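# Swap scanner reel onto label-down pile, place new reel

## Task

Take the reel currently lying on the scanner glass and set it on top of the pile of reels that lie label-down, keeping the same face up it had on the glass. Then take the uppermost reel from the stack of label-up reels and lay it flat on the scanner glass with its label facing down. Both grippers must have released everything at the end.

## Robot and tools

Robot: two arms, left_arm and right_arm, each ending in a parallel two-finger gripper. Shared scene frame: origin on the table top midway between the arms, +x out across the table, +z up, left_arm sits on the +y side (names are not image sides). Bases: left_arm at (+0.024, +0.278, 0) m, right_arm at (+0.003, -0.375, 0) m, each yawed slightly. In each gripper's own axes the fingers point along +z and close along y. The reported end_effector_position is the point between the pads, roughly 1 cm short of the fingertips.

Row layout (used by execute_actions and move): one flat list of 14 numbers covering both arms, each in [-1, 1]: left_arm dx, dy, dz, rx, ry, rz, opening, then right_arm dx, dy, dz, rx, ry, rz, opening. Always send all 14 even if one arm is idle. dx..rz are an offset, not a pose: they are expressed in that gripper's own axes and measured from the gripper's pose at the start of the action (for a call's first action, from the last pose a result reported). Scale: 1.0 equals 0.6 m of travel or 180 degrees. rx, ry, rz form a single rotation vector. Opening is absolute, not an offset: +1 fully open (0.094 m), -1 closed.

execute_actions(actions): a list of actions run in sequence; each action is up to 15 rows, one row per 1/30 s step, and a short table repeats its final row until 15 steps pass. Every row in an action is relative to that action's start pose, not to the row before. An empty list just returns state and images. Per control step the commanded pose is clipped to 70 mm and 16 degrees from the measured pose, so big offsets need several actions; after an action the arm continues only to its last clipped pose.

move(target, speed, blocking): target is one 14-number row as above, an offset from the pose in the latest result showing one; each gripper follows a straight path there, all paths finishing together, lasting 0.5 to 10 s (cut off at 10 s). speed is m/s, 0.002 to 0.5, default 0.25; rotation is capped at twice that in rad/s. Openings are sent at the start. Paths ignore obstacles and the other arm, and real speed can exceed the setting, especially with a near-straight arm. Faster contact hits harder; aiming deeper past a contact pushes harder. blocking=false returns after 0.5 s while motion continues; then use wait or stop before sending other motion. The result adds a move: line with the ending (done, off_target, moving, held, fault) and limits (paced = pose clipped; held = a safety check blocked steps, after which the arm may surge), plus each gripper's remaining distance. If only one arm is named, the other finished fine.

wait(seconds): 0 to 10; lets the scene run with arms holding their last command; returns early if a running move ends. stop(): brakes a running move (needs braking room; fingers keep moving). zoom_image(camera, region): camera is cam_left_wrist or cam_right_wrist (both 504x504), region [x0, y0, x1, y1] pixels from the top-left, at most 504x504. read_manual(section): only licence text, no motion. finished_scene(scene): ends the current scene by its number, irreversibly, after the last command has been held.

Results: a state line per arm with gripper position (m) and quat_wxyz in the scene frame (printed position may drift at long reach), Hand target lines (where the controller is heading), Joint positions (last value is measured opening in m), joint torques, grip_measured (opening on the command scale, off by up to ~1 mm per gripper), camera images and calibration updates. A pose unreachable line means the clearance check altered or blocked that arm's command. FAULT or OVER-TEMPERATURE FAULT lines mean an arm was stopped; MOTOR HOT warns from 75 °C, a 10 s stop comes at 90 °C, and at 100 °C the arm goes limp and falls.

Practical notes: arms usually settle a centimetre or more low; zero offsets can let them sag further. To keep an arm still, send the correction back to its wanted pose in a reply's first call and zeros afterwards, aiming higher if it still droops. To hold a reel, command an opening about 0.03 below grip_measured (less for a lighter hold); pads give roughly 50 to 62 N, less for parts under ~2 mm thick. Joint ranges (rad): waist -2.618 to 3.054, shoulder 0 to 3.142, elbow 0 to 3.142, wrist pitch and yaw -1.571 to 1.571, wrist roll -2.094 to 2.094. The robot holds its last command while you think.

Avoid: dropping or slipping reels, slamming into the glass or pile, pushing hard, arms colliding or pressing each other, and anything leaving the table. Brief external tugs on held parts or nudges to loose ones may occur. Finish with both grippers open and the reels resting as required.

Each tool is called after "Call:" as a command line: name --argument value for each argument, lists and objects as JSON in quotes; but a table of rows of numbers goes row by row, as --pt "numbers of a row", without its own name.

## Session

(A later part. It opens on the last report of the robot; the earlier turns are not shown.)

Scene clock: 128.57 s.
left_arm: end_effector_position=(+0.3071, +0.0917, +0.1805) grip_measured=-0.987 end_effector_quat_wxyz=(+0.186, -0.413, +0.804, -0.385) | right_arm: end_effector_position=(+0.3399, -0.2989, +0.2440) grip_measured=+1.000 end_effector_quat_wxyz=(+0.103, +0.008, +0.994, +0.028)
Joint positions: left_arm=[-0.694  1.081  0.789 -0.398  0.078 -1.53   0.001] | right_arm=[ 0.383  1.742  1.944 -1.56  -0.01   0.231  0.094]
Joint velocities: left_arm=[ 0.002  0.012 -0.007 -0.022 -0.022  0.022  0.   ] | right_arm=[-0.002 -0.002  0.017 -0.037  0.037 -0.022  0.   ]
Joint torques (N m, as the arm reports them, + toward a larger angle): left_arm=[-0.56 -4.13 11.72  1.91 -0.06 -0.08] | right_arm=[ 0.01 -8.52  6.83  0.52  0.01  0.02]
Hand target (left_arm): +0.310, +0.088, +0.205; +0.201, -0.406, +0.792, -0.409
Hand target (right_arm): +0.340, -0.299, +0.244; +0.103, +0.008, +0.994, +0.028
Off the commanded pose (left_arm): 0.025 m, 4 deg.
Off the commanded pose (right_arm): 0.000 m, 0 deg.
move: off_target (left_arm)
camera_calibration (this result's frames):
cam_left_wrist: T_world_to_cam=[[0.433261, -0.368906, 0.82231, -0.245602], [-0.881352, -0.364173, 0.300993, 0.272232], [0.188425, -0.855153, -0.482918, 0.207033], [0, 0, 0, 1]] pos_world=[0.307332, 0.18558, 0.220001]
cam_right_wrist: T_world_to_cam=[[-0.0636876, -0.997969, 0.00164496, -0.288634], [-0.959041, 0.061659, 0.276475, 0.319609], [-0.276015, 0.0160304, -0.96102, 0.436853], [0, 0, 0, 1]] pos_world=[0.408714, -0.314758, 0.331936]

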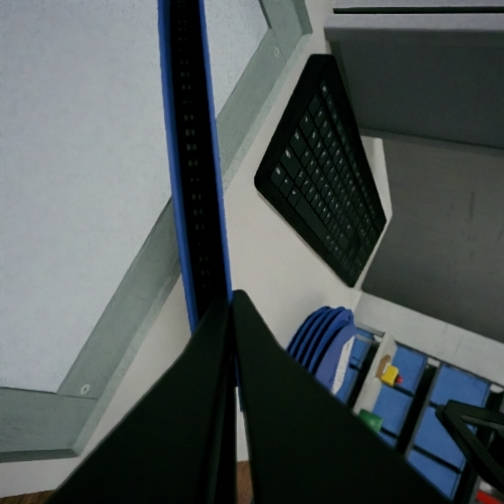

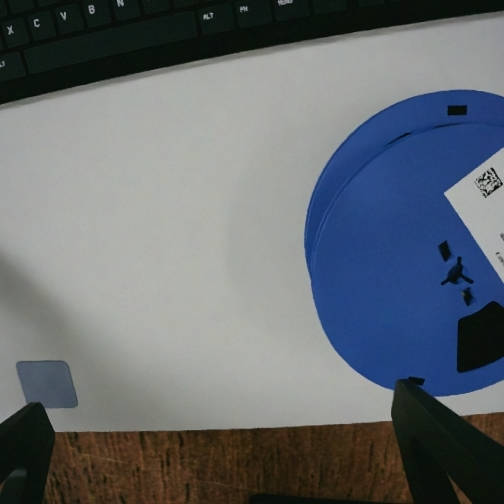

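Call:
move --target '[-0.445,0.165,-0.325,0.025,-0.307,-0.227,-1,0,0,0,0,0,0,1]' --speed 0.06

Scene clock: 151.17 s.
left_arm: end_effector_position=(+0.2826, +0.4201, +0.2011) grip_measured=-0.987 end_effector_quat_wxyz=(-0.372, +0.786, -0.443, +0.218) | right_arm: end_effector_position=(+0.3399, -0.2989, +0.2440) grip_measured=+1.000 end_effector_quat_wxyz=(+0.103, +0.008, +0.994, +0.028)
Joint positions: left_arm=[ 0.321  0.883  0.782 -0.58  -0.044 -1.623  0.001] | right_arm=[ 0.383  1.742  1.944 -1.56  -0.01   0.231  0.094]
Joint velocities: left_arm=[-0.002 -0.002 -0.007  0.007  0.081 -0.066 -0.001] | right_arm=[-0.012 -0.007 -0.007 -0.051  0.007  0.007  0.   ]
Joint torques (N m, as the arm reports them, + toward a larger angle): left_arm=[ 0.68 -0.4  11.91  2.29 -0.18 -0.1 ] | right_arm=[ 0.04 -8.51  6.83  0.52 -0.01  0.02]
Hand target (left_arm): +0.290, +0.430, +0.225; -0.404, +0.777, -0.424, +0.231
Hand target (right_arm): +0.340, -0.299, +0.244; +0.103, +0.008, +0.994, +0.028
Off the commanded pose (left_arm): 0.028 m, 4 deg.
Off the commanded pose (right_arm): 0.000 m, 0 deg.
move: off_target (left_arm; path cut at 10 s)
camera_calibration (this result's frames):
cam_left_wrist: T_world_to_cam=[[0.506289, 0.247505, 0.826083, -0.411101], [-0.0106914, -0.956053, 0.292998, 0.368238], [0.862298, -0.157174, -0.481393, 0.0184423], [0, 0, 0, 1]] pos_world=[0.19617, 0.456704, 0.240588]
cam_right_wrist: T_world_to_cam=[[-0.0636876, -0.997969, 0.00164496, -0.288634], [-0.959041, 0.061659, 0.276475, 0.319609], [-0.276015, 0.0160304, -0.96102, 0.436853], [0, 0, 0, 1]] pos_world=[0.408714, -0.314758, 0.331936]

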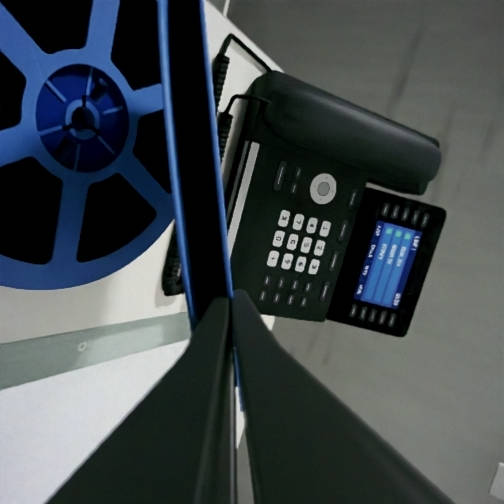

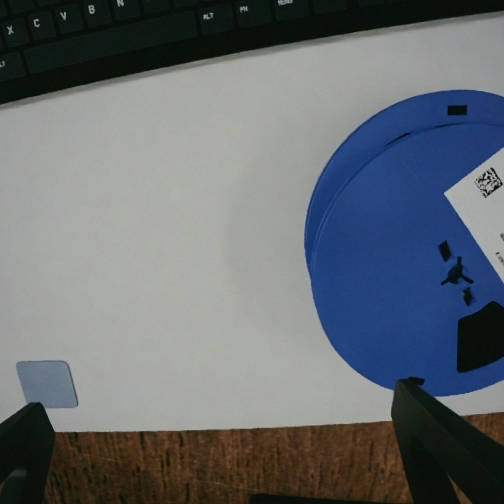

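Call:
move --target '[-0.025,0.105,0.055,0.1,0,0,-1,0,0,0,0,0,0,1]' --speed 0.03

Scene clock: 165.23 s.
left_arm: end_effector_position=(+0.2669, +0.4250, +0.1307) grip_measured=-0.987 end_effector_quat_wxyz=(-0.482, +0.722, -0.406, +0.286) | right_arm: end_effector_position=(+0.3399, -0.2989, +0.2440) grip_measured=+1.000 end_effector_quat_wxyz=(+0.103, +0.008, +0.994, +0.028)
Joint positions: left_arm=[ 0.413  0.628  0.186  0.061  0.038 -1.58   0.001] | right_arm=[ 0.383  1.742  1.944 -1.56  -0.01   0.231  0.094]
Joint velocities: left_arm=[-0.012 -0.017 -0.002  0.037  0.037 -0.051 -0.   ] | right_arm=[ 0.007 -0.022 -0.017 -0.022  0.051  0.037  0.   ]
Joint torques (N m, as the arm reports them, + toward a larger angle): left_arm=[ 0.8  -0.66  6.98  2.07 -0.01  0.12] | right_arm=[ 0.07 -8.49  6.8   0.53  0.    0.02]
Hand target (left_arm): +0.264, +0.427, +0.131; -0.490, +0.717, -0.405, +0.284
Hand target (right_arm): +0.340, -0.299, +0.244; +0.103, +0.008, +0.994, +0.028
Off the commanded pose (left_arm): 0.004 m, 1 deg.
Off the commanded pose (right_arm): 0.000 m, 0 deg.
move: done
camera_calibration (this result's frames):
cam_left_wrist: T_world_to_cam=[[0.270944, 0.116988, 0.95546, -0.244815], [-0.0698241, -0.987584, 0.140722, 0.442518], [0.960059, -0.104842, -0.259411, -0.0785046], [0, 0, 0, 1]] pos_world=[0.172599, 0.457433, 0.151274]
cam_right_wrist: T_world_to_cam=[[-0.0636876, -0.997969, 0.00164496, -0.288634], [-0.959041, 0.061659, 0.276475, 0.319609], [-0.276015, 0.0160304, -0.96102, 0.436853], [0, 0, 0, 1]] pos_world=[0.408714, -0.314758, 0.331936]

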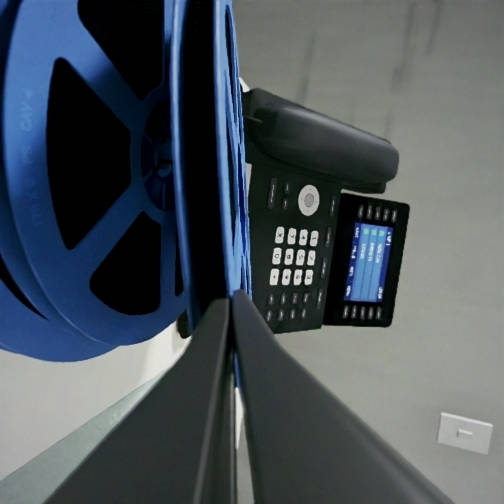

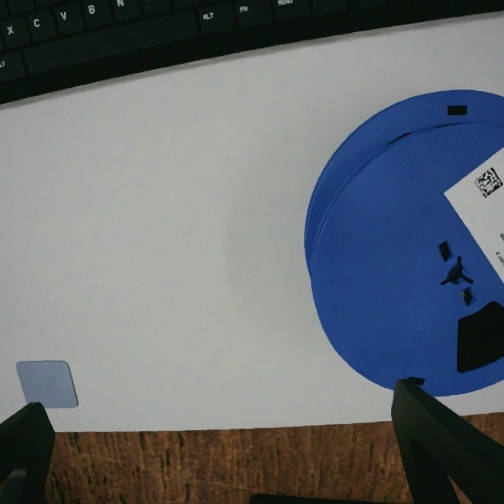

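Call:
move --target '[0,0.03,0.012,0.015,0,0,-1,0,0,0,0,0,0,1]' --speed 0.02

Call:
execute_actions --actions '[[[0,0,0,0,0,0,-0.82,0,0,0,0,0,0,1]],[[0,0,0,0,0,0,-0.82,0,0,0,0,0,0,1]]]'

Call:
move --target '[0,0.02,-0.05,-0.1,0,0,-0.8,0,0,0,0,0,0,1]' --speed 0.04

Scene clock: 171.97 s.
left_arm: end_effector_position=(+0.2688, +0.4261, +0.1202) grip_measured=-0.987 end_effector_quat_wxyz=(-0.506, +0.704, -0.397, +0.300) | right_arm: end_effector_position=(+0.3399, -0.2989, +0.2440) grip_measured=+1.000 end_effector_quat_wxyz=(+0.103, +0.008, +0.994, +0.028)
Joint positions: left_arm=[ 0.413  0.666  0.082  0.272  0.038 -1.58   0.001] | right_arm=[ 0.383  1.742  1.944 -1.56  -0.01   0.231  0.094]
Joint velocities: left_arm=[-0.012  0.022 -0.007 -0.037 -0.007 -0.022  0.002] | right_arm=[ 0.007 -0.002 -0.012  0.066  0.051 -0.066  0.   ]
Joint torques (N m, as the arm reports them, + toward a larger angle): left_arm=[-0.12  1.75  6.72  2.12 -0.05 -0.04] | right_arm=[ 0.03 -8.47  6.82  0.53 -0.01  0.01]
Hand target (left_arm): +0.267, +0.425, +0.111; -0.499, +0.710, -0.399, +0.296
Hand target (right_arm): +0.340, -0.299, +0.244; +0.103, +0.008, +0.994, +0.028
Off the commanded pose (left_arm): 0.009 m, 1 deg.
Off the commanded pose (right_arm): 0.000 m, 0 deg.
move: done
camera_calibration (this result's frames):
cam_left_wrist: T_world_to_cam=[[0.215235, 0.0818067, 0.97313, -0.207626], [-0.0771504, -0.991946, 0.100452, 0.453913], [0.97351, -0.0966982, -0.20719, -0.0963079], [0, 0, 0, 1]] pos_world=[0.173465, 0.45793, 0.136497]
cam_right_wrist: T_world_to_cam=[[-0.0636876, -0.997969, 0.00164496, -0.288634], [-0.959041, 0.061659, 0.276475, 0.319609], [-0.276015, 0.0160304, -0.96102, 0.436853], [0, 0, 0, 1]] pos_world=[0.408714, -0.314758, 0.331936]

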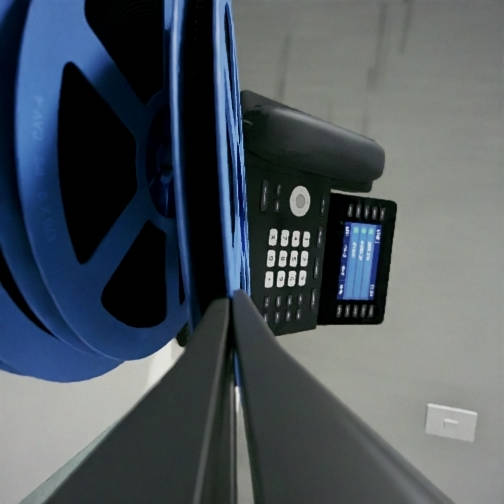

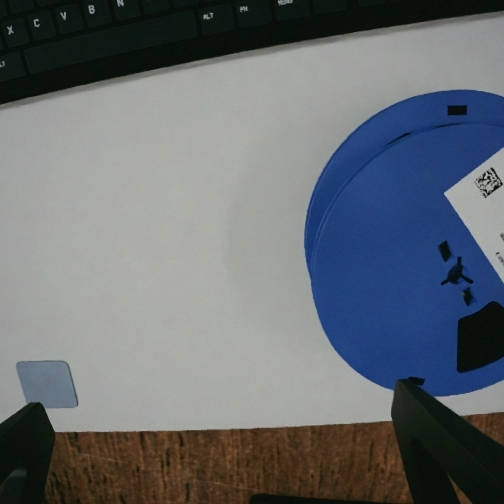

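Scene clock: 172.97 s.
left_arm: end_effector_position=(+0.2687, +0.4261, +0.1200) grip_measured=-0.822 end_effector_quat_wxyz=(-0.506, +0.705, -0.397, +0.300) | right_arm: end_effector_position=(+0.3399, -0.2989, +0.2440) grip_measured=+1.000 end_effector_quat_wxyz=(+0.103, +0.008, +0.994, +0.028)
Joint positions: left_arm=[ 0.413  0.666  0.082  0.271  0.038 -1.58   0.008] | right_arm=[ 0.383  1.742  1.944 -1.56  -0.01   0.231  0.094]
Joint velocities: left_arm=[-0.002 -0.012 -0.002  0.051  0.007  0.037 -0.001] | right_arm=[-0.002  0.002 -0.007 -0.051  0.022  0.007  0.   ]
Joint torques (N m, as the arm reports them, + toward a larger angle): left_arm=[ 0.03  0.73  8.22  2.06 -0.03 -0.02] | right_arm=[ 0.05 -8.54  6.78  0.51 -0.02  0.02]
Hand target (left_arm): +0.269, +0.426, +0.120; -0.506, +0.705, -0.397, +0.300
Hand target (right_arm): +0.340, -0.299, +0.244; +0.103, +0.008, +0.994, +0.028
Off the commanded pose (left_arm): 0.000 m, 0 deg.
Off the commanded pose (right_arm): 0.000 m, 0 deg.
camera_calibration (this result's frames):
cam_left_wrist: T_world_to_cam=[[0.215862, 0.0822034, 0.972957, -0.207755], [-0.0770855, -0.991905, 0.100907, 0.453807], [0.973376, -0.0967828, -0.207778, -0.0961575], [0, 0, 0, 1]] pos_world=[0.173426, 0.457905, 0.136365]
cam_right_wrist: T_world_to_cam=[[-0.0636876, -0.997969, 0.00164496, -0.288634], [-0.959041, 0.061659, 0.276475, 0.319609], [-0.276015, 0.0160304, -0.96102, 0.436853], [0, 0, 0, 1]] pos_world=[0.408714, -0.314758, 0.331936]

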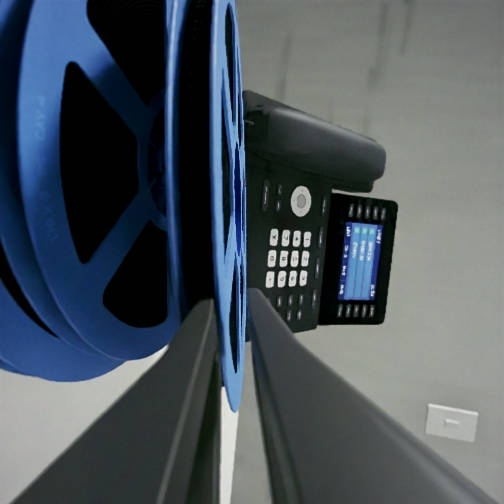

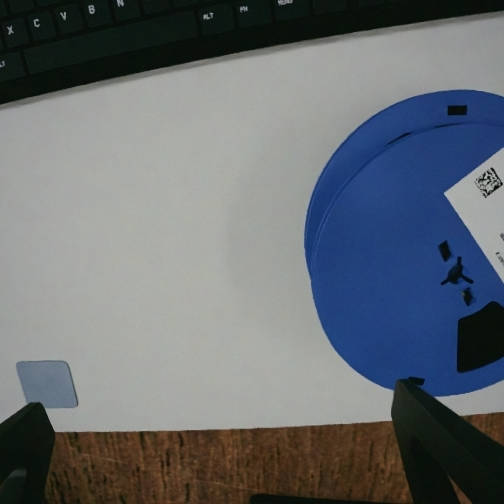

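Scene clock: 177.13 s.
left_arm: end_effector_position=(+0.2405, +0.4083, +0.1083) grip_measured=-0.802 end_effector_quat_wxyz=(-0.385, +0.780, -0.435, +0.234) | right_arm: end_effector_position=(+0.3399, -0.2989, +0.2440) grip_measured=+1.000 end_effector_quat_wxyz=(+0.103, +0.008, +0.994, +0.028)
Joint positions: left_arm=[ 0.413  0.593  0.313 -0.356  0.038 -1.58   0.009] | right_arm=[ 0.383  1.742  1.944 -1.56  -0.01   0.231  0.094]
Joint velocities: left_arm=[-0.012 -0.017  0.007 -0.11  -0.022 -0.007 -0.   ] | right_arm=[-0.007  0.012 -0.012 -0.007 -0.051 -0.037  0.   ]
Joint torques (N m, as the arm reports them, + toward a larger angle): left_arm=[ 0.36  0.44 11.3   1.63  0.01  0.08] | right_arm=[ 0.02 -8.54  6.79  0.53 -0.01  0.02]
Hand target (left_arm): +0.241, +0.409, +0.118; -0.390, +0.776, -0.436, +0.235
Hand target (right_arm): +0.340, -0.299, +0.244; +0.103, +0.008, +0.994, +0.028
Off the commanded pose (left_arm): 0.010 m, 1 deg.
Off the commanded pose (right_arm): 0.000 m, 0 deg.
move: done
camera_calibration (this result's frames):
cam_left_wrist: T_world_to_cam=[[0.467084, 0.241026, 0.850728, -0.300839], [-0.0239702, -0.958326, 0.284671, 0.388721], [0.883888, -0.153357, -0.441841, -0.00286479], [0, 0, 0, 1]] pos_world=[0.152367, 0.444592, 0.144009]
cam_right_wrist: T_world_to_cam=[[-0.0636876, -0.997969, 0.00164496, -0.288634], [-0.959041, 0.061659, 0.276475, 0.319609], [-0.276015, 0.0160304, -0.96102, 0.436853], [0, 0, 0, 1]] pos_world=[0.408714, -0.314758, 0.331936]

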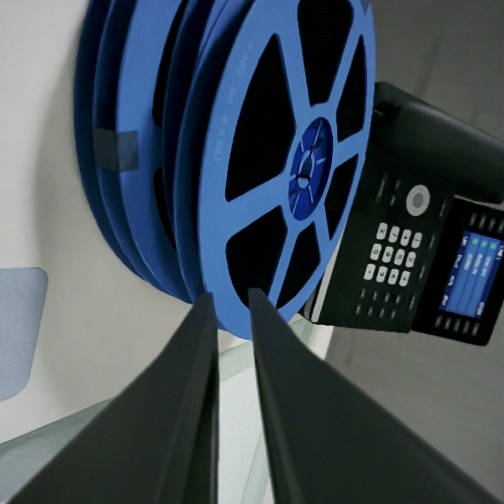

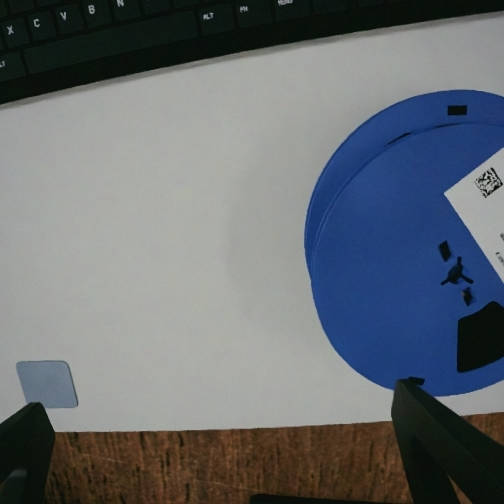

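Call:
move --target '[0,-0.25,-0.15,0,0,0,1,0.08,-0.014,0.22,0.364,0.057,-0.04,-0.78]' --speed 0.3

Scene clock: 191.00 s.
left_arm: end_effector_position=(+0.2530, +0.4176, +0.2778) grip_measured=+1.000 end_effector_quat_wxyz=(-0.387, +0.780, -0.432, +0.236) | right_arm: end_effector_position=(+0.3193, -0.2964, +0.1026) grip_measured=-0.779 end_effector_quat_wxyz=(+0.070, -0.037, +0.891, -0.446)
Joint positions: left_arm=[ 0.422  0.827  1.044 -0.847  0.045 -1.58   0.094] | right_arm=[ 0.817  2.118  1.573 -1.56   0.812  0.798  0.01 ]
Joint velocities: left_arm=[-0.012 -0.002  0.007 -0.037 -0.051 -0.022  0.   ] | right_arm=[-0.012 -0.012 -0.002 -0.051 -0.022 -0.022 -0.   ]
Joint torques (N m, as the arm reports them, + toward a larger angle): left_arm=[ 0.7   1.03 10.35  1.62  0.03  0.09] | right_arm=[  0.28 -11.08   4.96  -0.7    0.49   0.12]
Hand target (left_arm): +0.252, +0.418, +0.282; -0.385, +0.780, -0.434, +0.234
Hand target (right_arm): +0.319, -0.299, +0.103; +0.073, -0.043, +0.885, -0.458
Off the commanded pose (left_arm): 0.006 m, 0 deg.
Off the commanded pose (right_arm): 0.003 m, 13 deg.
joint sent to its limit (right arm) — the command would take joint 4 (wrist pitch) past its lower limit, so that joint was sent only as far as its limit.
move: off_target (right_arm)
camera_calibration (this result's frames):
cam_left_wrist: T_world_to_cam=[[0.459958, 0.242825, 0.854093, -0.45293], [-0.0225867, -0.95837, 0.284635, 0.349402], [0.887653, -0.150211, -0.435325, 0.0583543], [0, 0, 0, 1]] pos_world=[0.164422, 0.453605, 0.312795]
cam_right_wrist: T_world_to_cam=[[-0.0461874, -0.547456, 0.835559, -0.244846], [-0.946265, 0.291994, 0.139007, 0.417133], [-0.320078, -0.784239, -0.531525, 0.0280776], [0, 0, 0, 1]] pos_world=[0.392396, -0.233823, 0.161522]

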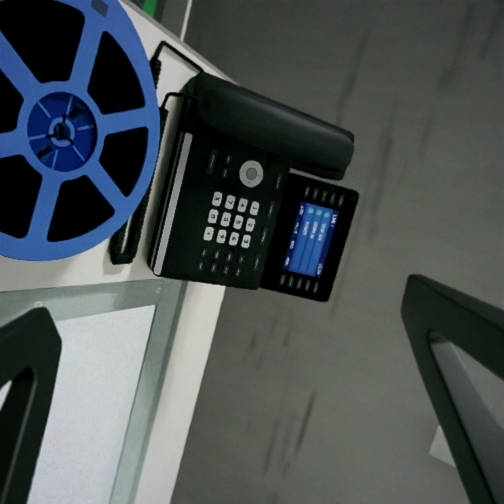

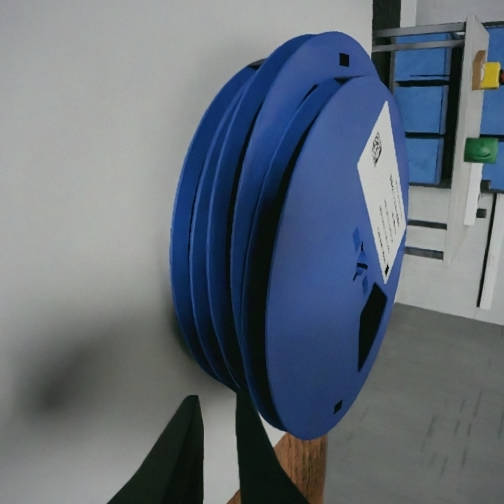

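Call:
move --target '[0,0,0,0,0,0,1,0,-0.015,0.04,0.06,0,0,-0.78]' --speed 0.05

Scene clock: 197.87 s.
left_arm: end_effector_position=(+0.2528, +0.4175, +0.2775) grip_measured=+1.000 end_effector_quat_wxyz=(-0.386, +0.780, -0.432, +0.236) | right_arm: end_effector_position=(+0.3231, -0.3148, +0.0975) grip_measured=-0.779 end_effector_quat_wxyz=(+0.090, -0.037, +0.860, -0.501)
Joint positions: left_arm=[ 0.422  0.827  1.044 -0.848  0.045 -1.58   0.094] | right_arm=[ 0.805  2.156  1.514 -1.562  0.93   0.877  0.01 ]
Joint velocities: left_arm=[-0.012  0.012  0.007 -0.007 -0.066 -0.037  0.   ] | right_arm=[-0.012  0.002 -0.002 -0.007 -0.022  0.022 -0.001]
Joint torques (N m, as the arm reports them, + toward a larger angle): left_arm=[ 0.02  0.24  7.6   1.87 -0.02 -0.02] | right_arm=[ -0.52 -10.16   4.21  -0.8    0.5    0.1 ]
Hand target (left_arm): +0.253, +0.418, +0.278; -0.387, +0.780, -0.432, +0.236
Hand target (right_arm): +0.323, -0.321, +0.095; +0.087, -0.040, +0.851, -0.516
Off the commanded pose (left_arm): 0.000 m, 0 deg.
Off the commanded pose (right_arm): 0.006 m, 4 deg.
joint sent to its limit (right arm) — the command would take joint 4 (wrist pitch) past its lower limit, so that joint was sent only as far as its limit.
move: off_target (right_arm)
camera_calibration (this result's frames):
cam_left_wrist: T_world_to_cam=[[0.460779, 0.243354, 0.853499, -0.452911], [-0.0223127, -0.958193, 0.285251, 0.349063], [0.887234, -0.150482, -0.436086, 0.0587958], [0, 0, 0, 1]] pos_world=[0.164315, 0.453536, 0.312629]
cam_right_wrist: T_world_to_cam=[[-0.0791785, -0.440628, 0.894191, -0.21193], [-0.953822, 0.294212, 0.0605192, 0.437553], [-0.289748, -0.848108, -0.443576, -0.0263336], [0, 0, 0, 1]] pos_world=[0.392937, -0.244449, 0.151344]

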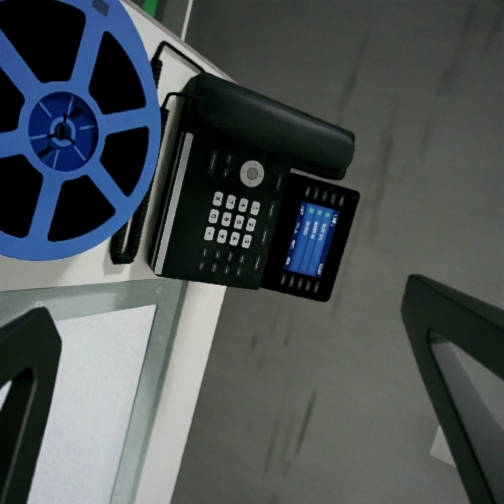

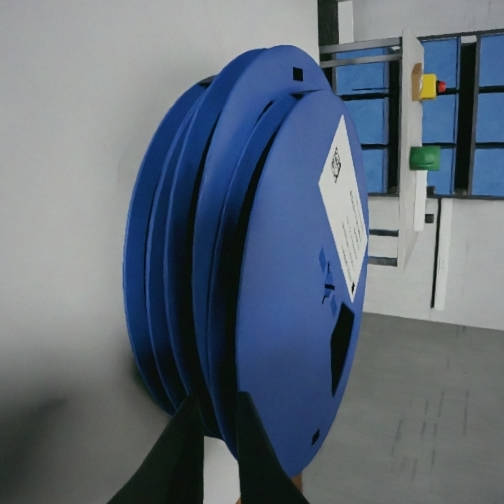

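Call:
move --target '[0,0,0,0,0,0,1,0.008,-0.035,0.02,0,0,0,-0.78]' --speed 0.025

Scene clock: 204.97 s.
left_arm: end_effector_position=(+0.2528, +0.4175, +0.2775) grip_measured=+1.000 end_effector_quat_wxyz=(-0.386, +0.780, -0.432, +0.236) | right_arm: end_effector_position=(+0.3175, -0.3325, +0.1020) grip_measured=-0.779 end_effector_quat_wxyz=(+0.071, -0.043, +0.860, -0.503)
Joint positions: left_arm=[ 0.422  0.827  1.044 -0.848  0.045 -1.58   0.094] | right_arm=[ 0.768  2.108  1.459 -1.543  0.934  0.819  0.01 ]
Joint velocities: left_arm=[ 0.002  0.002 -0.007 -0.066 -0.007  0.007  0.   ] | right_arm=[ 0.007 -0.007 -0.017  0.007  0.037 -0.066  0.   ]
Joint torques (N m, as the arm reports them, + toward a larger angle): left_arm=[ 0.02  0.23  7.6   1.85 -0.03 -0.02] | right_arm=[ -0.44 -13.85   4.15  -0.61   0.5    0.03]
Hand target (left_arm): +0.253, +0.418, +0.278; -0.386, +0.780, -0.432, +0.236
Hand target (right_arm): +0.320, -0.336, +0.110; +0.090, -0.036, +0.860, -0.502
Off the commanded pose (left_arm): 0.000 m, 0 deg.
Off the commanded pose (right_arm): 0.009 m, 2 deg.
move: done
camera_calibration (this result's frames):
cam_left_wrist: T_world_to_cam=[[0.460779, 0.243354, 0.853499, -0.452911], [-0.0223127, -0.958193, 0.285251, 0.349063], [0.887234, -0.150482, -0.436086, 0.0587958], [0, 0, 0, 1]] pos_world=[0.164315, 0.453536, 0.312629]
cam_right_wrist: T_world_to_cam=[[-0.0481434, -0.434735, 0.89927, -0.232659], [-0.948598, 0.301844, 0.0951369, 0.434561], [-0.312799, -0.848466, -0.426921, -0.0355258], [0, 0, 0, 1]] pos_world=[0.38991, -0.262457, 0.152714]

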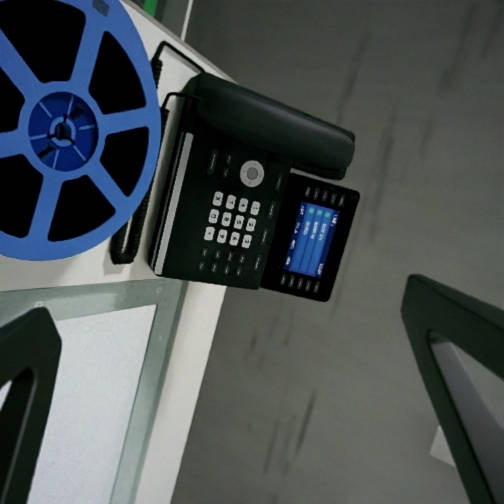

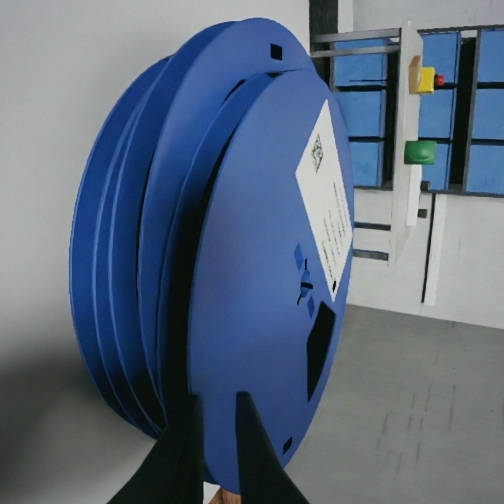

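Call:
move --target '[0,0,0,0,0,0,1,0,-0.012,0.022,0,0,0,-0.78]' --speed 0.02

Scene clock: 211.07 s.
left_arm: end_effector_position=(+0.2528, +0.4175, +0.2775) grip_measured=+1.000 end_effector_quat_wxyz=(-0.386, +0.780, -0.432, +0.236) | right_arm: end_effector_position=(+0.3172, -0.3442, +0.0947) grip_measured=-0.779 end_effector_quat_wxyz=(+0.053, -0.050, +0.860, -0.505)
Joint positions: left_arm=[ 0.422  0.827  1.044 -0.848  0.045 -1.58   0.094] | right_arm=[ 0.734  2.108  1.429 -1.507  0.935  0.767  0.01 ]
Joint velocities: left_arm=[-0.007 -0.027 -0.007 -0.037  0.037 -0.037  0.   ] | right_arm=[ 0.002 -0.002 -0.002  0.051 -0.022  0.037 -0.   ]
Joint torques (N m, as the arm reports them, + toward a larger angle): left_arm=[ 0.04  0.24  7.61  1.85 -0.02 -0.02] | right_arm=[ -0.41 -13.76   4.12  -0.61   0.5    0.02]
Hand target (left_arm): +0.253, +0.418, +0.278; -0.386, +0.780, -0.432, +0.236
Hand target (right_arm): +0.320, -0.347, +0.102; +0.071, -0.043, +0.860, -0.504
Off the commanded pose (left_arm): 0.000 m, 0 deg.
Off the commanded pose (right_arm): 0.008 m, 2 deg.
move: done
camera_calibration (this result's frames):
cam_left_wrist: T_world_to_cam=[[0.460779, 0.243354, 0.853499, -0.452911], [-0.0223127, -0.958193, 0.285251, 0.349063], [0.887234, -0.150482, -0.436086, 0.0587958], [0, 0, 0, 1]] pos_world=[0.164315, 0.453536, 0.312629]
cam_right_wrist: T_world_to_cam=[[-0.0171982, -0.429584, 0.902863, -0.239546], [-0.942179, 0.309213, 0.129177, 0.435763], [-0.334669, -0.848437, -0.410063, -0.0432964], [0, 0, 0, 1]] pos_world=[0.391957, -0.274383, 0.142232]

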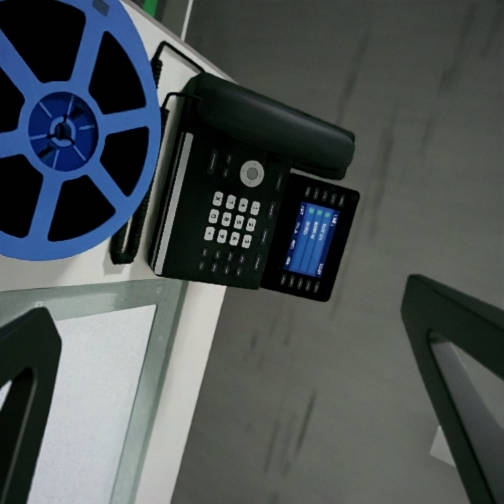

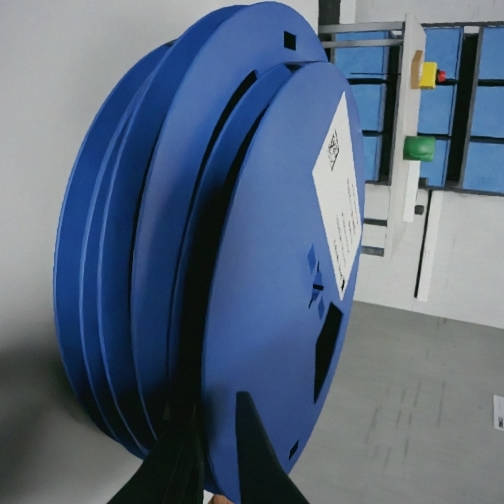

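Matches the aligned view. Advance horizontally, close.

Call:
move --target '[0,0,0,0,0,0,1,0,-0.032,0.034,0,0,0,-0.78]' --speed 0.02

Call:
execute_actions --actions '[[[0,0,0,0,0,0,1,0,-0.01,0,0,0,0,-0.92]],[[0,0,0,0,0,0,1,0,-0.01,0,0,0,0,-1]]]'

Scene clock: 218.13 s.
left_arm: end_effector_position=(+0.2528, +0.4175, +0.2775) grip_measured=+1.000 end_effector_quat_wxyz=(-0.386, +0.780, -0.432, +0.236) | right_arm: end_effector_position=(+0.3180, -0.3661, +0.0924) grip_measured=-0.779 end_effector_quat_wxyz=(+0.034, -0.056, +0.863, -0.502)
Joint positions: left_arm=[ 0.422  0.827  1.044 -0.848  0.045 -1.58   0.094] | right_arm=[ 0.67   2.073  1.38  -1.442  0.946  0.666  0.01 ]
Joint velocities: left_arm=[ 0.002 -0.007 -0.007 -0.037 -0.022  0.066  0.   ] | right_arm=[-0.007 -0.012 -0.007  0.022  0.037 -0.051 -0.   ]
Joint torques (N m, as the arm reports them, + toward a larger angle): left_arm=[ 0.01  0.24  7.59  1.85 -0.02 -0.02] | right_arm=[ -0.53 -13.63   4.09  -0.53   0.61   0.03]
Hand target (left_arm): +0.253, +0.418, +0.278; -0.386, +0.780, -0.432, +0.236
Hand target (right_arm): +0.321, -0.371, +0.102; +0.053, -0.049, +0.860, -0.506
Off the commanded pose (left_arm): 0.000 m, 0 deg.
Off the commanded pose (right_arm): 0.011 m, 2 deg.
move: off_target (right_arm)
camera_calibration (this result's frames):
cam_left_wrist: T_world_to_cam=[[0.460779, 0.243354, 0.853499, -0.452911], [-0.0223127, -0.958193, 0.285251, 0.349063], [0.887234, -0.150482, -0.436086, 0.0587958], [0, 0, 0, 1]] pos_world=[0.164315, 0.453536, 0.312629]
cam_right_wrist: T_world_to_cam=[[0.0148095, -0.434134, 0.900727, -0.258537], [-0.933577, 0.316591, 0.167941, 0.439944], [-0.358071, -0.843385, -0.400609, -0.0540863], [0, 0, 0, 1]] pos_world=[0.395183, -0.297137, 0.137319]

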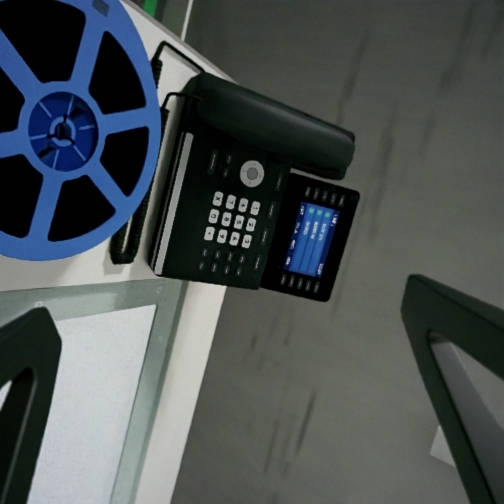

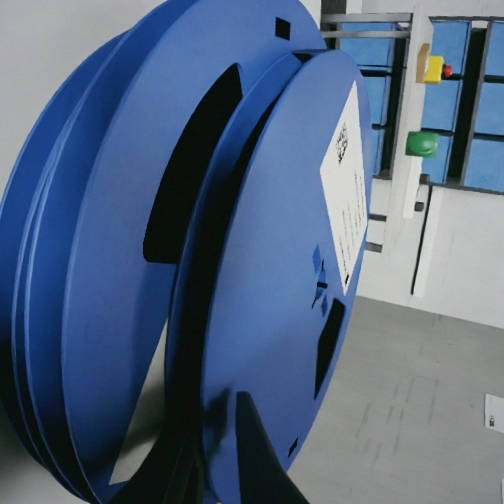

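Scene clock: 219.13 s.
left_arm: end_effector_position=(+0.2528, +0.4175, +0.2775) grip_measured=+1.000 end_effector_quat_wxyz=(-0.386, +0.780, -0.432, +0.236) | right_arm: end_effector_position=(+0.3172, -0.3709, +0.1012) grip_measured=-0.932 end_effector_quat_wxyz=(+0.028, -0.072, +0.850, -0.522)
Joint positions: left_arm=[ 0.422  0.827  1.044 -0.848  0.045 -1.58   0.094] | right_arm=[ 0.67   2.073  1.38  -1.485  0.985  0.664  0.003]
Joint velocities: left_arm=[ 0.002 -0.007  0.017 -0.007  0.051  0.007  0.   ] | right_arm=[ 0.002  0.007 -0.002 -0.037  0.037 -0.037  0.001]
Joint torques (N m, as the arm reports them, + toward a larger angle): left_arm=[ 0.02  0.24  7.59  1.85 -0.02 -0.02] | right_arm=[ -0.46 -11.75   5.81  -0.56   0.2   -0.08]
Hand target (left_arm): +0.253, +0.418, +0.278; -0.386, +0.780, -0.432, +0.236
Hand target (right_arm): +0.318, -0.371, +0.102; +0.031, -0.063, +0.857, -0.511
Off the commanded pose (left_arm): 0.000 m, 0 deg.
Off the commanded pose (right_arm): 0.001 m, 2 deg.
camera_calibration (this result's frames):
cam_left_wrist: T_world_to_cam=[[0.460779, 0.243354, 0.853499, -0.452911], [-0.0223127, -0.958193, 0.285251, 0.349063], [0.887234, -0.150482, -0.436086, 0.0587958], [0, 0, 0, 1]] pos_world=[0.164315, 0.453536, 0.312629]
cam_right_wrist: T_world_to_cam=[[0.0455636, -0.388931, 0.920139, -0.263489], [-0.9364, 0.304212, 0.174955, 0.434905], [-0.347963, -0.86959, -0.350334, -0.0729601], [0, 0, 0, 1]] pos_world=[0.393863, -0.298228, 0.140797]

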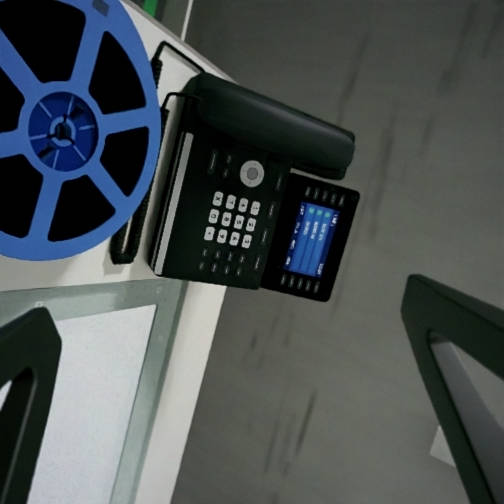

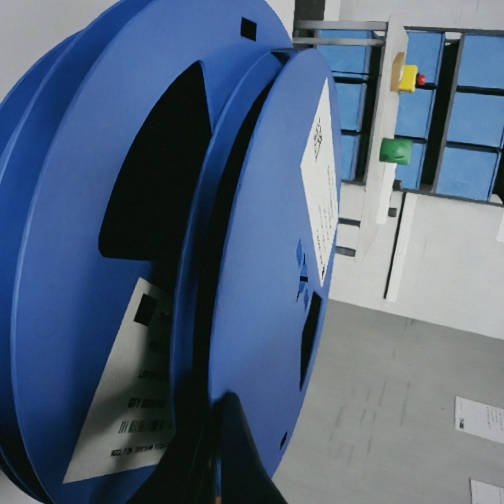

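Call:
move --target '[0,0,0,0,0,0,1,0,-0.16,-0.09,0,0,0,-1]' --speed 0.05

Scene clock: 225.47 s.
left_arm: end_effector_position=(+0.2528, +0.4175, +0.2775) grip_measured=+1.000 end_effector_quat_wxyz=(-0.386, +0.780, -0.432, +0.236) | right_arm: end_effector_position=(+0.3140, -0.3680, +0.1908) grip_measured=-0.978 end_effector_quat_wxyz=(+0.070, -0.127, +0.866, -0.479)
Joint positions: left_arm=[ 0.422  0.827  1.044 -0.848  0.045 -1.58   0.094] | right_arm=[ 0.681  1.798  1.463 -1.569  0.972  0.398  0.001]
Joint velocities: left_arm=[-0.002 -0.012 -0.007 -0.037  0.022 -0.066  0.   ] | right_arm=[-0.012  0.007 -0.002 -0.007  0.022 -0.022  0.   ]
Joint torques (N m, as the arm reports them, + toward a larger angle): left_arm=[ 0.03  0.24  7.6   1.85 -0.02 -0.02] | right_arm=[  0.63 -11.74   9.07  -0.31   0.74   0.03]
Hand target (left_arm): +0.253, +0.418, +0.278; -0.386, +0.780, -0.432, +0.236
Hand target (right_arm): +0.320, -0.367, +0.211; +0.107, -0.119, +0.860, -0.484
Off the commanded pose (left_arm): 0.000 m, 0 deg.
Off the commanded pose (right_arm): 0.021 m, 10 deg.
joint sent to its limit (right arm) — the command would take joint 4 (wrist pitch) past its lower limit, so that joint was sent only as far as its limit.
move: off_target (right_arm)
camera_calibration (this result's frames):
cam_left_wrist: T_world_to_cam=[[0.460779, 0.243354, 0.853499, -0.452911], [-0.0223127, -0.958193, 0.285251, 0.349063], [0.887234, -0.150482, -0.436086, 0.0587958], [0, 0, 0, 1]] pos_world=[0.164315, 0.453536, 0.312629]
cam_right_wrist: T_world_to_cam=[[0.0968275, -0.463511, 0.880785, -0.380631], [-0.969497, 0.156279, 0.188821, 0.368606], [-0.225168, -0.872201, -0.43424, -0.0636499], [0, 0, 0, 1]] pos_world=[0.379886, -0.289547, 0.238014]

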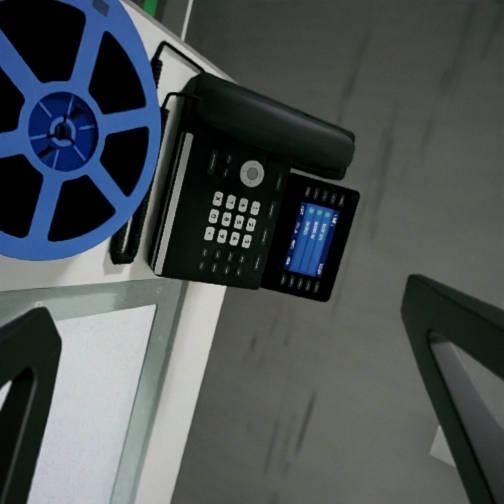

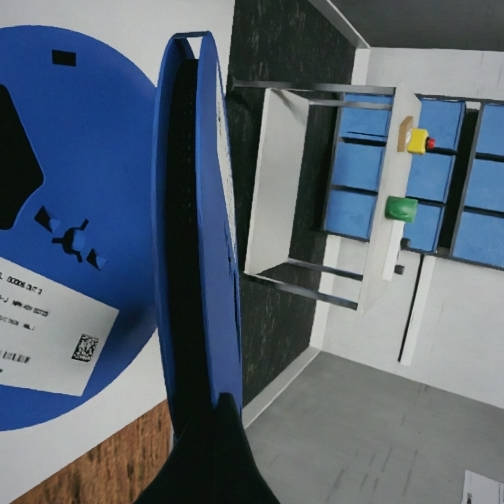

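Call:
move --target '[0,0,0,0,0,0,1,-0.158,-0.045,-0.235,-0.331,-0.051,0.138,-1]' --speed 0.06

Scene clock: 245.40 s.
left_arm: end_effector_position=(+0.2528, +0.4175, +0.2775) grip_measured=+1.000 end_effector_quat_wxyz=(-0.386, +0.780, -0.432, +0.236) | right_arm: end_effector_position=(+0.3704, -0.2394, +0.2813) grip_measured=-0.978 end_effector_quat_wxyz=(+0.174, -0.005, +0.984, +0.048)
Joint positions: left_arm=[ 0.422  0.827  1.044 -0.848  0.045 -1.58   0.094] | right_arm=[ 0.534  1.86   2.217 -1.567  0.032  0.348  0.001]
Joint velocities: left_arm=[ 0.002 -0.007 -0.002 -0.007 -0.022 -0.051  0.   ] | right_arm=[-0.007 -0.002 -0.002  0.007 -0.051 -0.037  0.   ]
Joint torques (N m, as the arm reports them, + toward a larger angle): left_arm=[ 0.02  0.23  7.6   1.85 -0.02 -0.03] | right_arm=[-0.51 -8.85  9.63  0.73 -0.02  0.05]
Hand target (left_arm): +0.253, +0.418, +0.278; -0.386, +0.780, -0.432, +0.236
Hand target (right_arm): +0.375, -0.240, +0.288; +0.183, +0.001, +0.982, +0.055
Off the commanded pose (left_arm): 0.000 m, 0 deg.
Off the commanded pose (right_arm): 0.009 m, 2 deg.
joint sent to its limit (right arm) — the command would take joint 4 (wrist pitch) past its lower limit, so that joint was sent only as far as its limit.
move: done
camera_calibration (this result's frames):
cam_left_wrist: T_world_to_cam=[[0.460779, 0.243354, 0.853499, -0.452911], [-0.0223127, -0.958193, 0.285251, 0.349063], [0.887234, -0.150482, -0.436086, 0.0587958], [0, 0, 0, 1]] pos_world=[0.164315, 0.453536, 0.312629]
cam_right_wrist: T_world_to_cam=[[-0.033584, -0.998587, -0.0411899, -0.226682], [-0.990284, 0.0276835, 0.136279, 0.377805], [-0.134946, 0.0453665, -0.989814, 0.443022], [0, 0, 0, 1]] pos_world=[0.426305, -0.256919, 0.377685]

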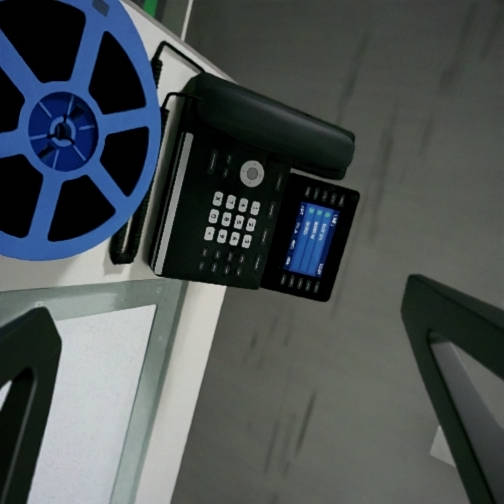

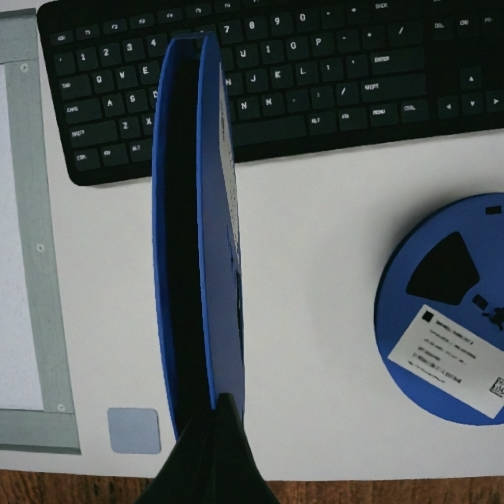

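Call:
move --target '[0,0,0,0,0,0,1,0.062,0.565,0.2,-0.24,0.01,0.197,-1]' --speed 0.06

Scene clock: 257.60 s.
left_arm: end_effector_position=(+0.2528, +0.4175, +0.2775) grip_measured=+1.000 end_effector_quat_wxyz=(-0.386, +0.780, -0.432, +0.236) | right_arm: end_effector_position=(+0.3616, +0.1026, +0.1777) grip_measured=-0.978 end_effector_quat_wxyz=(+0.106, +0.230, +0.865, +0.433)
Joint positions: left_arm=[ 0.422  0.827  1.044 -0.848  0.045 -1.58   0.094] | right_arm=[ 1.049  2.084  1.762 -0.335 -0.151  1.475  0.001]
Joint velocities: left_arm=[-0.002 -0.012  0.022 -0.066 -0.007 -0.154  0.   ] | right_arm=[-0.007 -0.002 -0.012  0.11   0.066 -0.037 -0.001]
Joint torques (N m, as the arm reports them, + toward a larger angle): left_arm=[ 0.02  0.23  7.6   1.85 -0.02 -0.03] | right_arm=[  0.45 -14.03   8.54   1.8    0.02   0.02]
Hand target (left_arm): +0.253, +0.418, +0.278; -0.386, +0.780, -0.432, +0.236
Hand target (right_arm): +0.364, +0.109, +0.189; +0.118, +0.226, +0.855, +0.452
Off the commanded pose (left_arm): 0.000 m, 0 deg.
Off the commanded pose (right_arm): 0.014 m, 3 deg.
move: off_target (right_arm)
camera_calibration (this result's frames):
cam_left_wrist: T_world_to_cam=[[0.460779, 0.243354, 0.853499, -0.452911], [-0.0223127, -0.958193, 0.285251, 0.349063], [0.887234, -0.150482, -0.436086, 0.0587958], [0, 0, 0, 1]] pos_world=[0.164315, 0.453536, 0.312629]
cam_right_wrist: T_world_to_cam=[[-0.366934, -0.546806, -0.752571, 0.310897], [-0.926761, 0.144909, 0.346576, 0.301326], [-0.0804552, 0.824624, -0.559931, 0.147757], [0, 0, 0, 1]] pos_world=[0.405224, 0.00449152, 0.212273]

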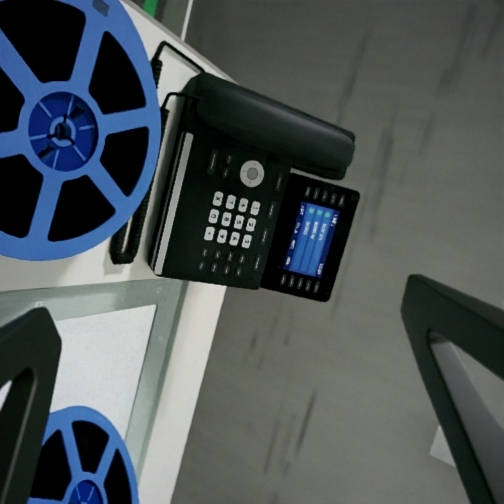

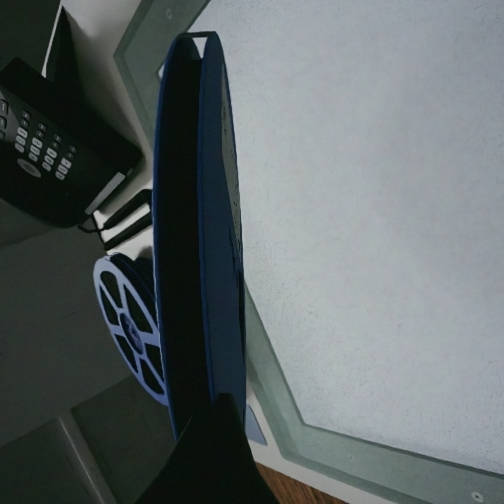

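Same state as before; replay the sequence.

Call:
move --target '[0,0,0,0,0,0,1,0,-0.11,0.047,-0.085,0,0,-1]' --speed 0.03

Call:
move --target '[0,0,0,0,0,0,1,0,-0.085,0.015,-0.055,0,0,-1]' --speed 0.025

Scene clock: 267.17 s.
left_arm: end_effector_position=(+0.2528, +0.4175, +0.2775) grip_measured=+1.000 end_effector_quat_wxyz=(-0.386, +0.780, -0.432, +0.236) | right_arm: end_effector_position=(+0.3505, +0.0903, +0.1159) grip_measured=-0.979 end_effector_quat_wxyz=(+0.138, +0.213, +0.799, +0.545)
Joint positions: left_arm=[ 0.422  0.827  1.044 -0.848  0.045 -1.58   0.094] | right_arm=[ 1.043  2.061  1.215  0.463 -0.175  1.514  0.001]
Joint velocities: left_arm=[-0.017  0.017 -0.027  0.007 -0.022 -0.007  0.   ] | right_arm=[-0.007 -0.002 -0.012 -0.022 -0.037 -0.037 -0.   ]
Joint torques (N m, as the arm reports them, + toward a larger angle): left_arm=[ 0.03  0.24  7.61  1.85 -0.02 -0.03] | right_arm=[ -0.56 -11.62   6.59   1.77  -0.11   0.02]
Hand target (left_arm): +0.253, +0.418, +0.278; -0.386, +0.780, -0.432, +0.236
Hand target (right_arm): +0.352, +0.088, +0.108; +0.136, +0.214, +0.800, +0.544
Off the commanded pose (left_arm): 0.000 m, 0 deg.
Off the commanded pose (right_arm): 0.008 m, 0 deg.
move: done
camera_calibration (this result's frames):
cam_left_wrist: T_world_to_cam=[[0.460779, 0.243354, 0.853499, -0.452911], [-0.0223127, -0.958193, 0.285251, 0.349063], [0.887234, -0.150482, -0.436086, 0.0587958], [0, 0, 0, 1]] pos_world=[0.164315, 0.453536, 0.312629]
cam_right_wrist: T_world_to_cam=[[-0.256214, -0.350974, -0.900651, 0.214292], [-0.966519, 0.0795048, 0.243969, 0.346047], [-0.0140207, 0.933004, -0.359593, 0.066066], [0, 0, 0, 1]] pos_world=[0.390291, -0.0139411, 0.132335]

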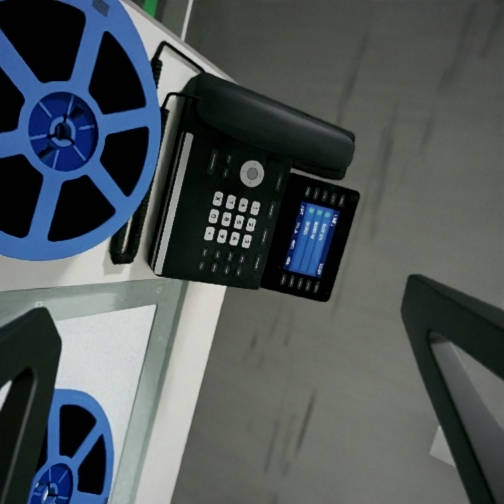

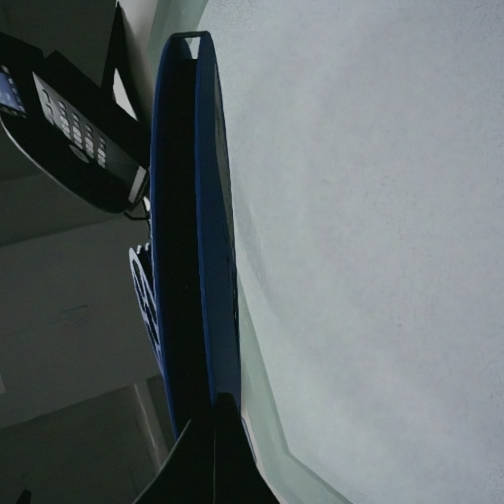

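Scene clock: 270.83 s.
left_arm: end_effector_position=(+0.2528, +0.4175, +0.2775) grip_measured=+1.000 end_effector_quat_wxyz=(-0.386, +0.780, -0.432, +0.236) | right_arm: end_effector_position=(+0.3460, +0.0859, +0.0793) grip_measured=-0.978 end_effector_quat_wxyz=(+0.162, +0.198, +0.741, +0.621)
Joint positions: left_arm=[ 0.422  0.827  1.044 -0.848  0.045 -1.58   0.094] | right_arm=[ 1.043  2.233  1.055  0.999 -0.178  1.545  0.001]
Joint velocities: left_arm=[-0.002 -0.007  0.012  0.037  0.051 -0.066  0.   ] | right_arm=[-0.002 -0.007  0.007  0.007  0.022  0.066  0.   ]
Joint torques (N m, as the arm reports them, + toward a larger angle): left_arm=[ 0.02  0.24  7.61  1.85 -0.02 -0.02] | right_arm=[ -0.44 -11.36   4.87   1.67  -0.13   0.04]
Hand target (left_arm): +0.253, +0.418, +0.278; -0.386, +0.780, -0.432, +0.236
Hand target (right_arm): +0.345, +0.081, +0.065; +0.155, +0.201, +0.749, +0.612
Off the commanded pose (left_arm): 0.000 m, 0 deg.
Off the commanded pose (right_arm): 0.015 m, 2 deg.
move: off_target (right_arm)
camera_calibration (this result's frames):
cam_left_wrist: T_world_to_cam=[[0.460779, 0.243354, 0.853499, -0.452911], [-0.0223127, -0.958193, 0.285251, 0.349063], [0.887234, -0.150482, -0.436086, 0.0587958], [0, 0, 0, 1]] pos_world=[0.164315, 0.453536, 0.312629]
cam_right_wrist: T_world_to_cam=[[-0.160246, -0.189378, -0.96874, 0.13686], [-0.986878, 0.0504483, 0.153384, 0.367682], [0.0198237, 0.980607, -0.194977, 0.0281565], [0, 0, 0, 1]] pos_world=[0.38423, -0.0202411, 0.0816755]

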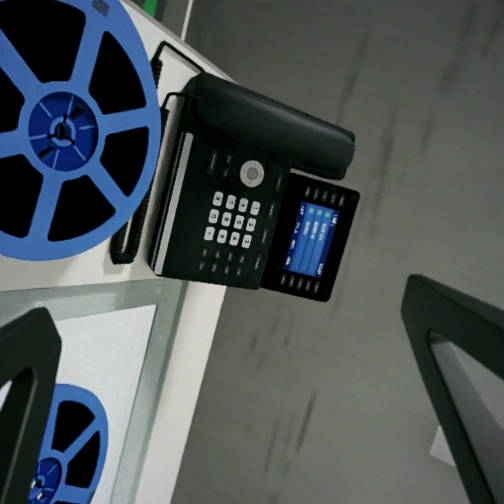

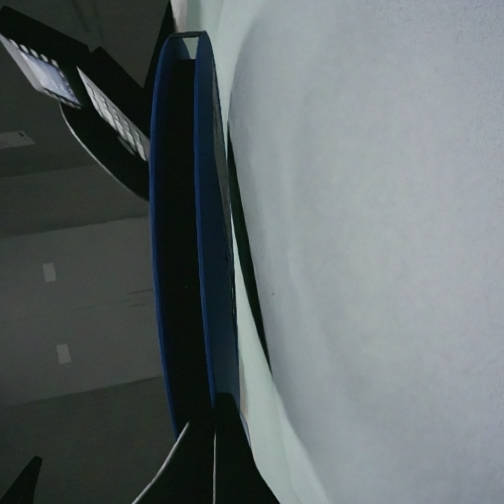

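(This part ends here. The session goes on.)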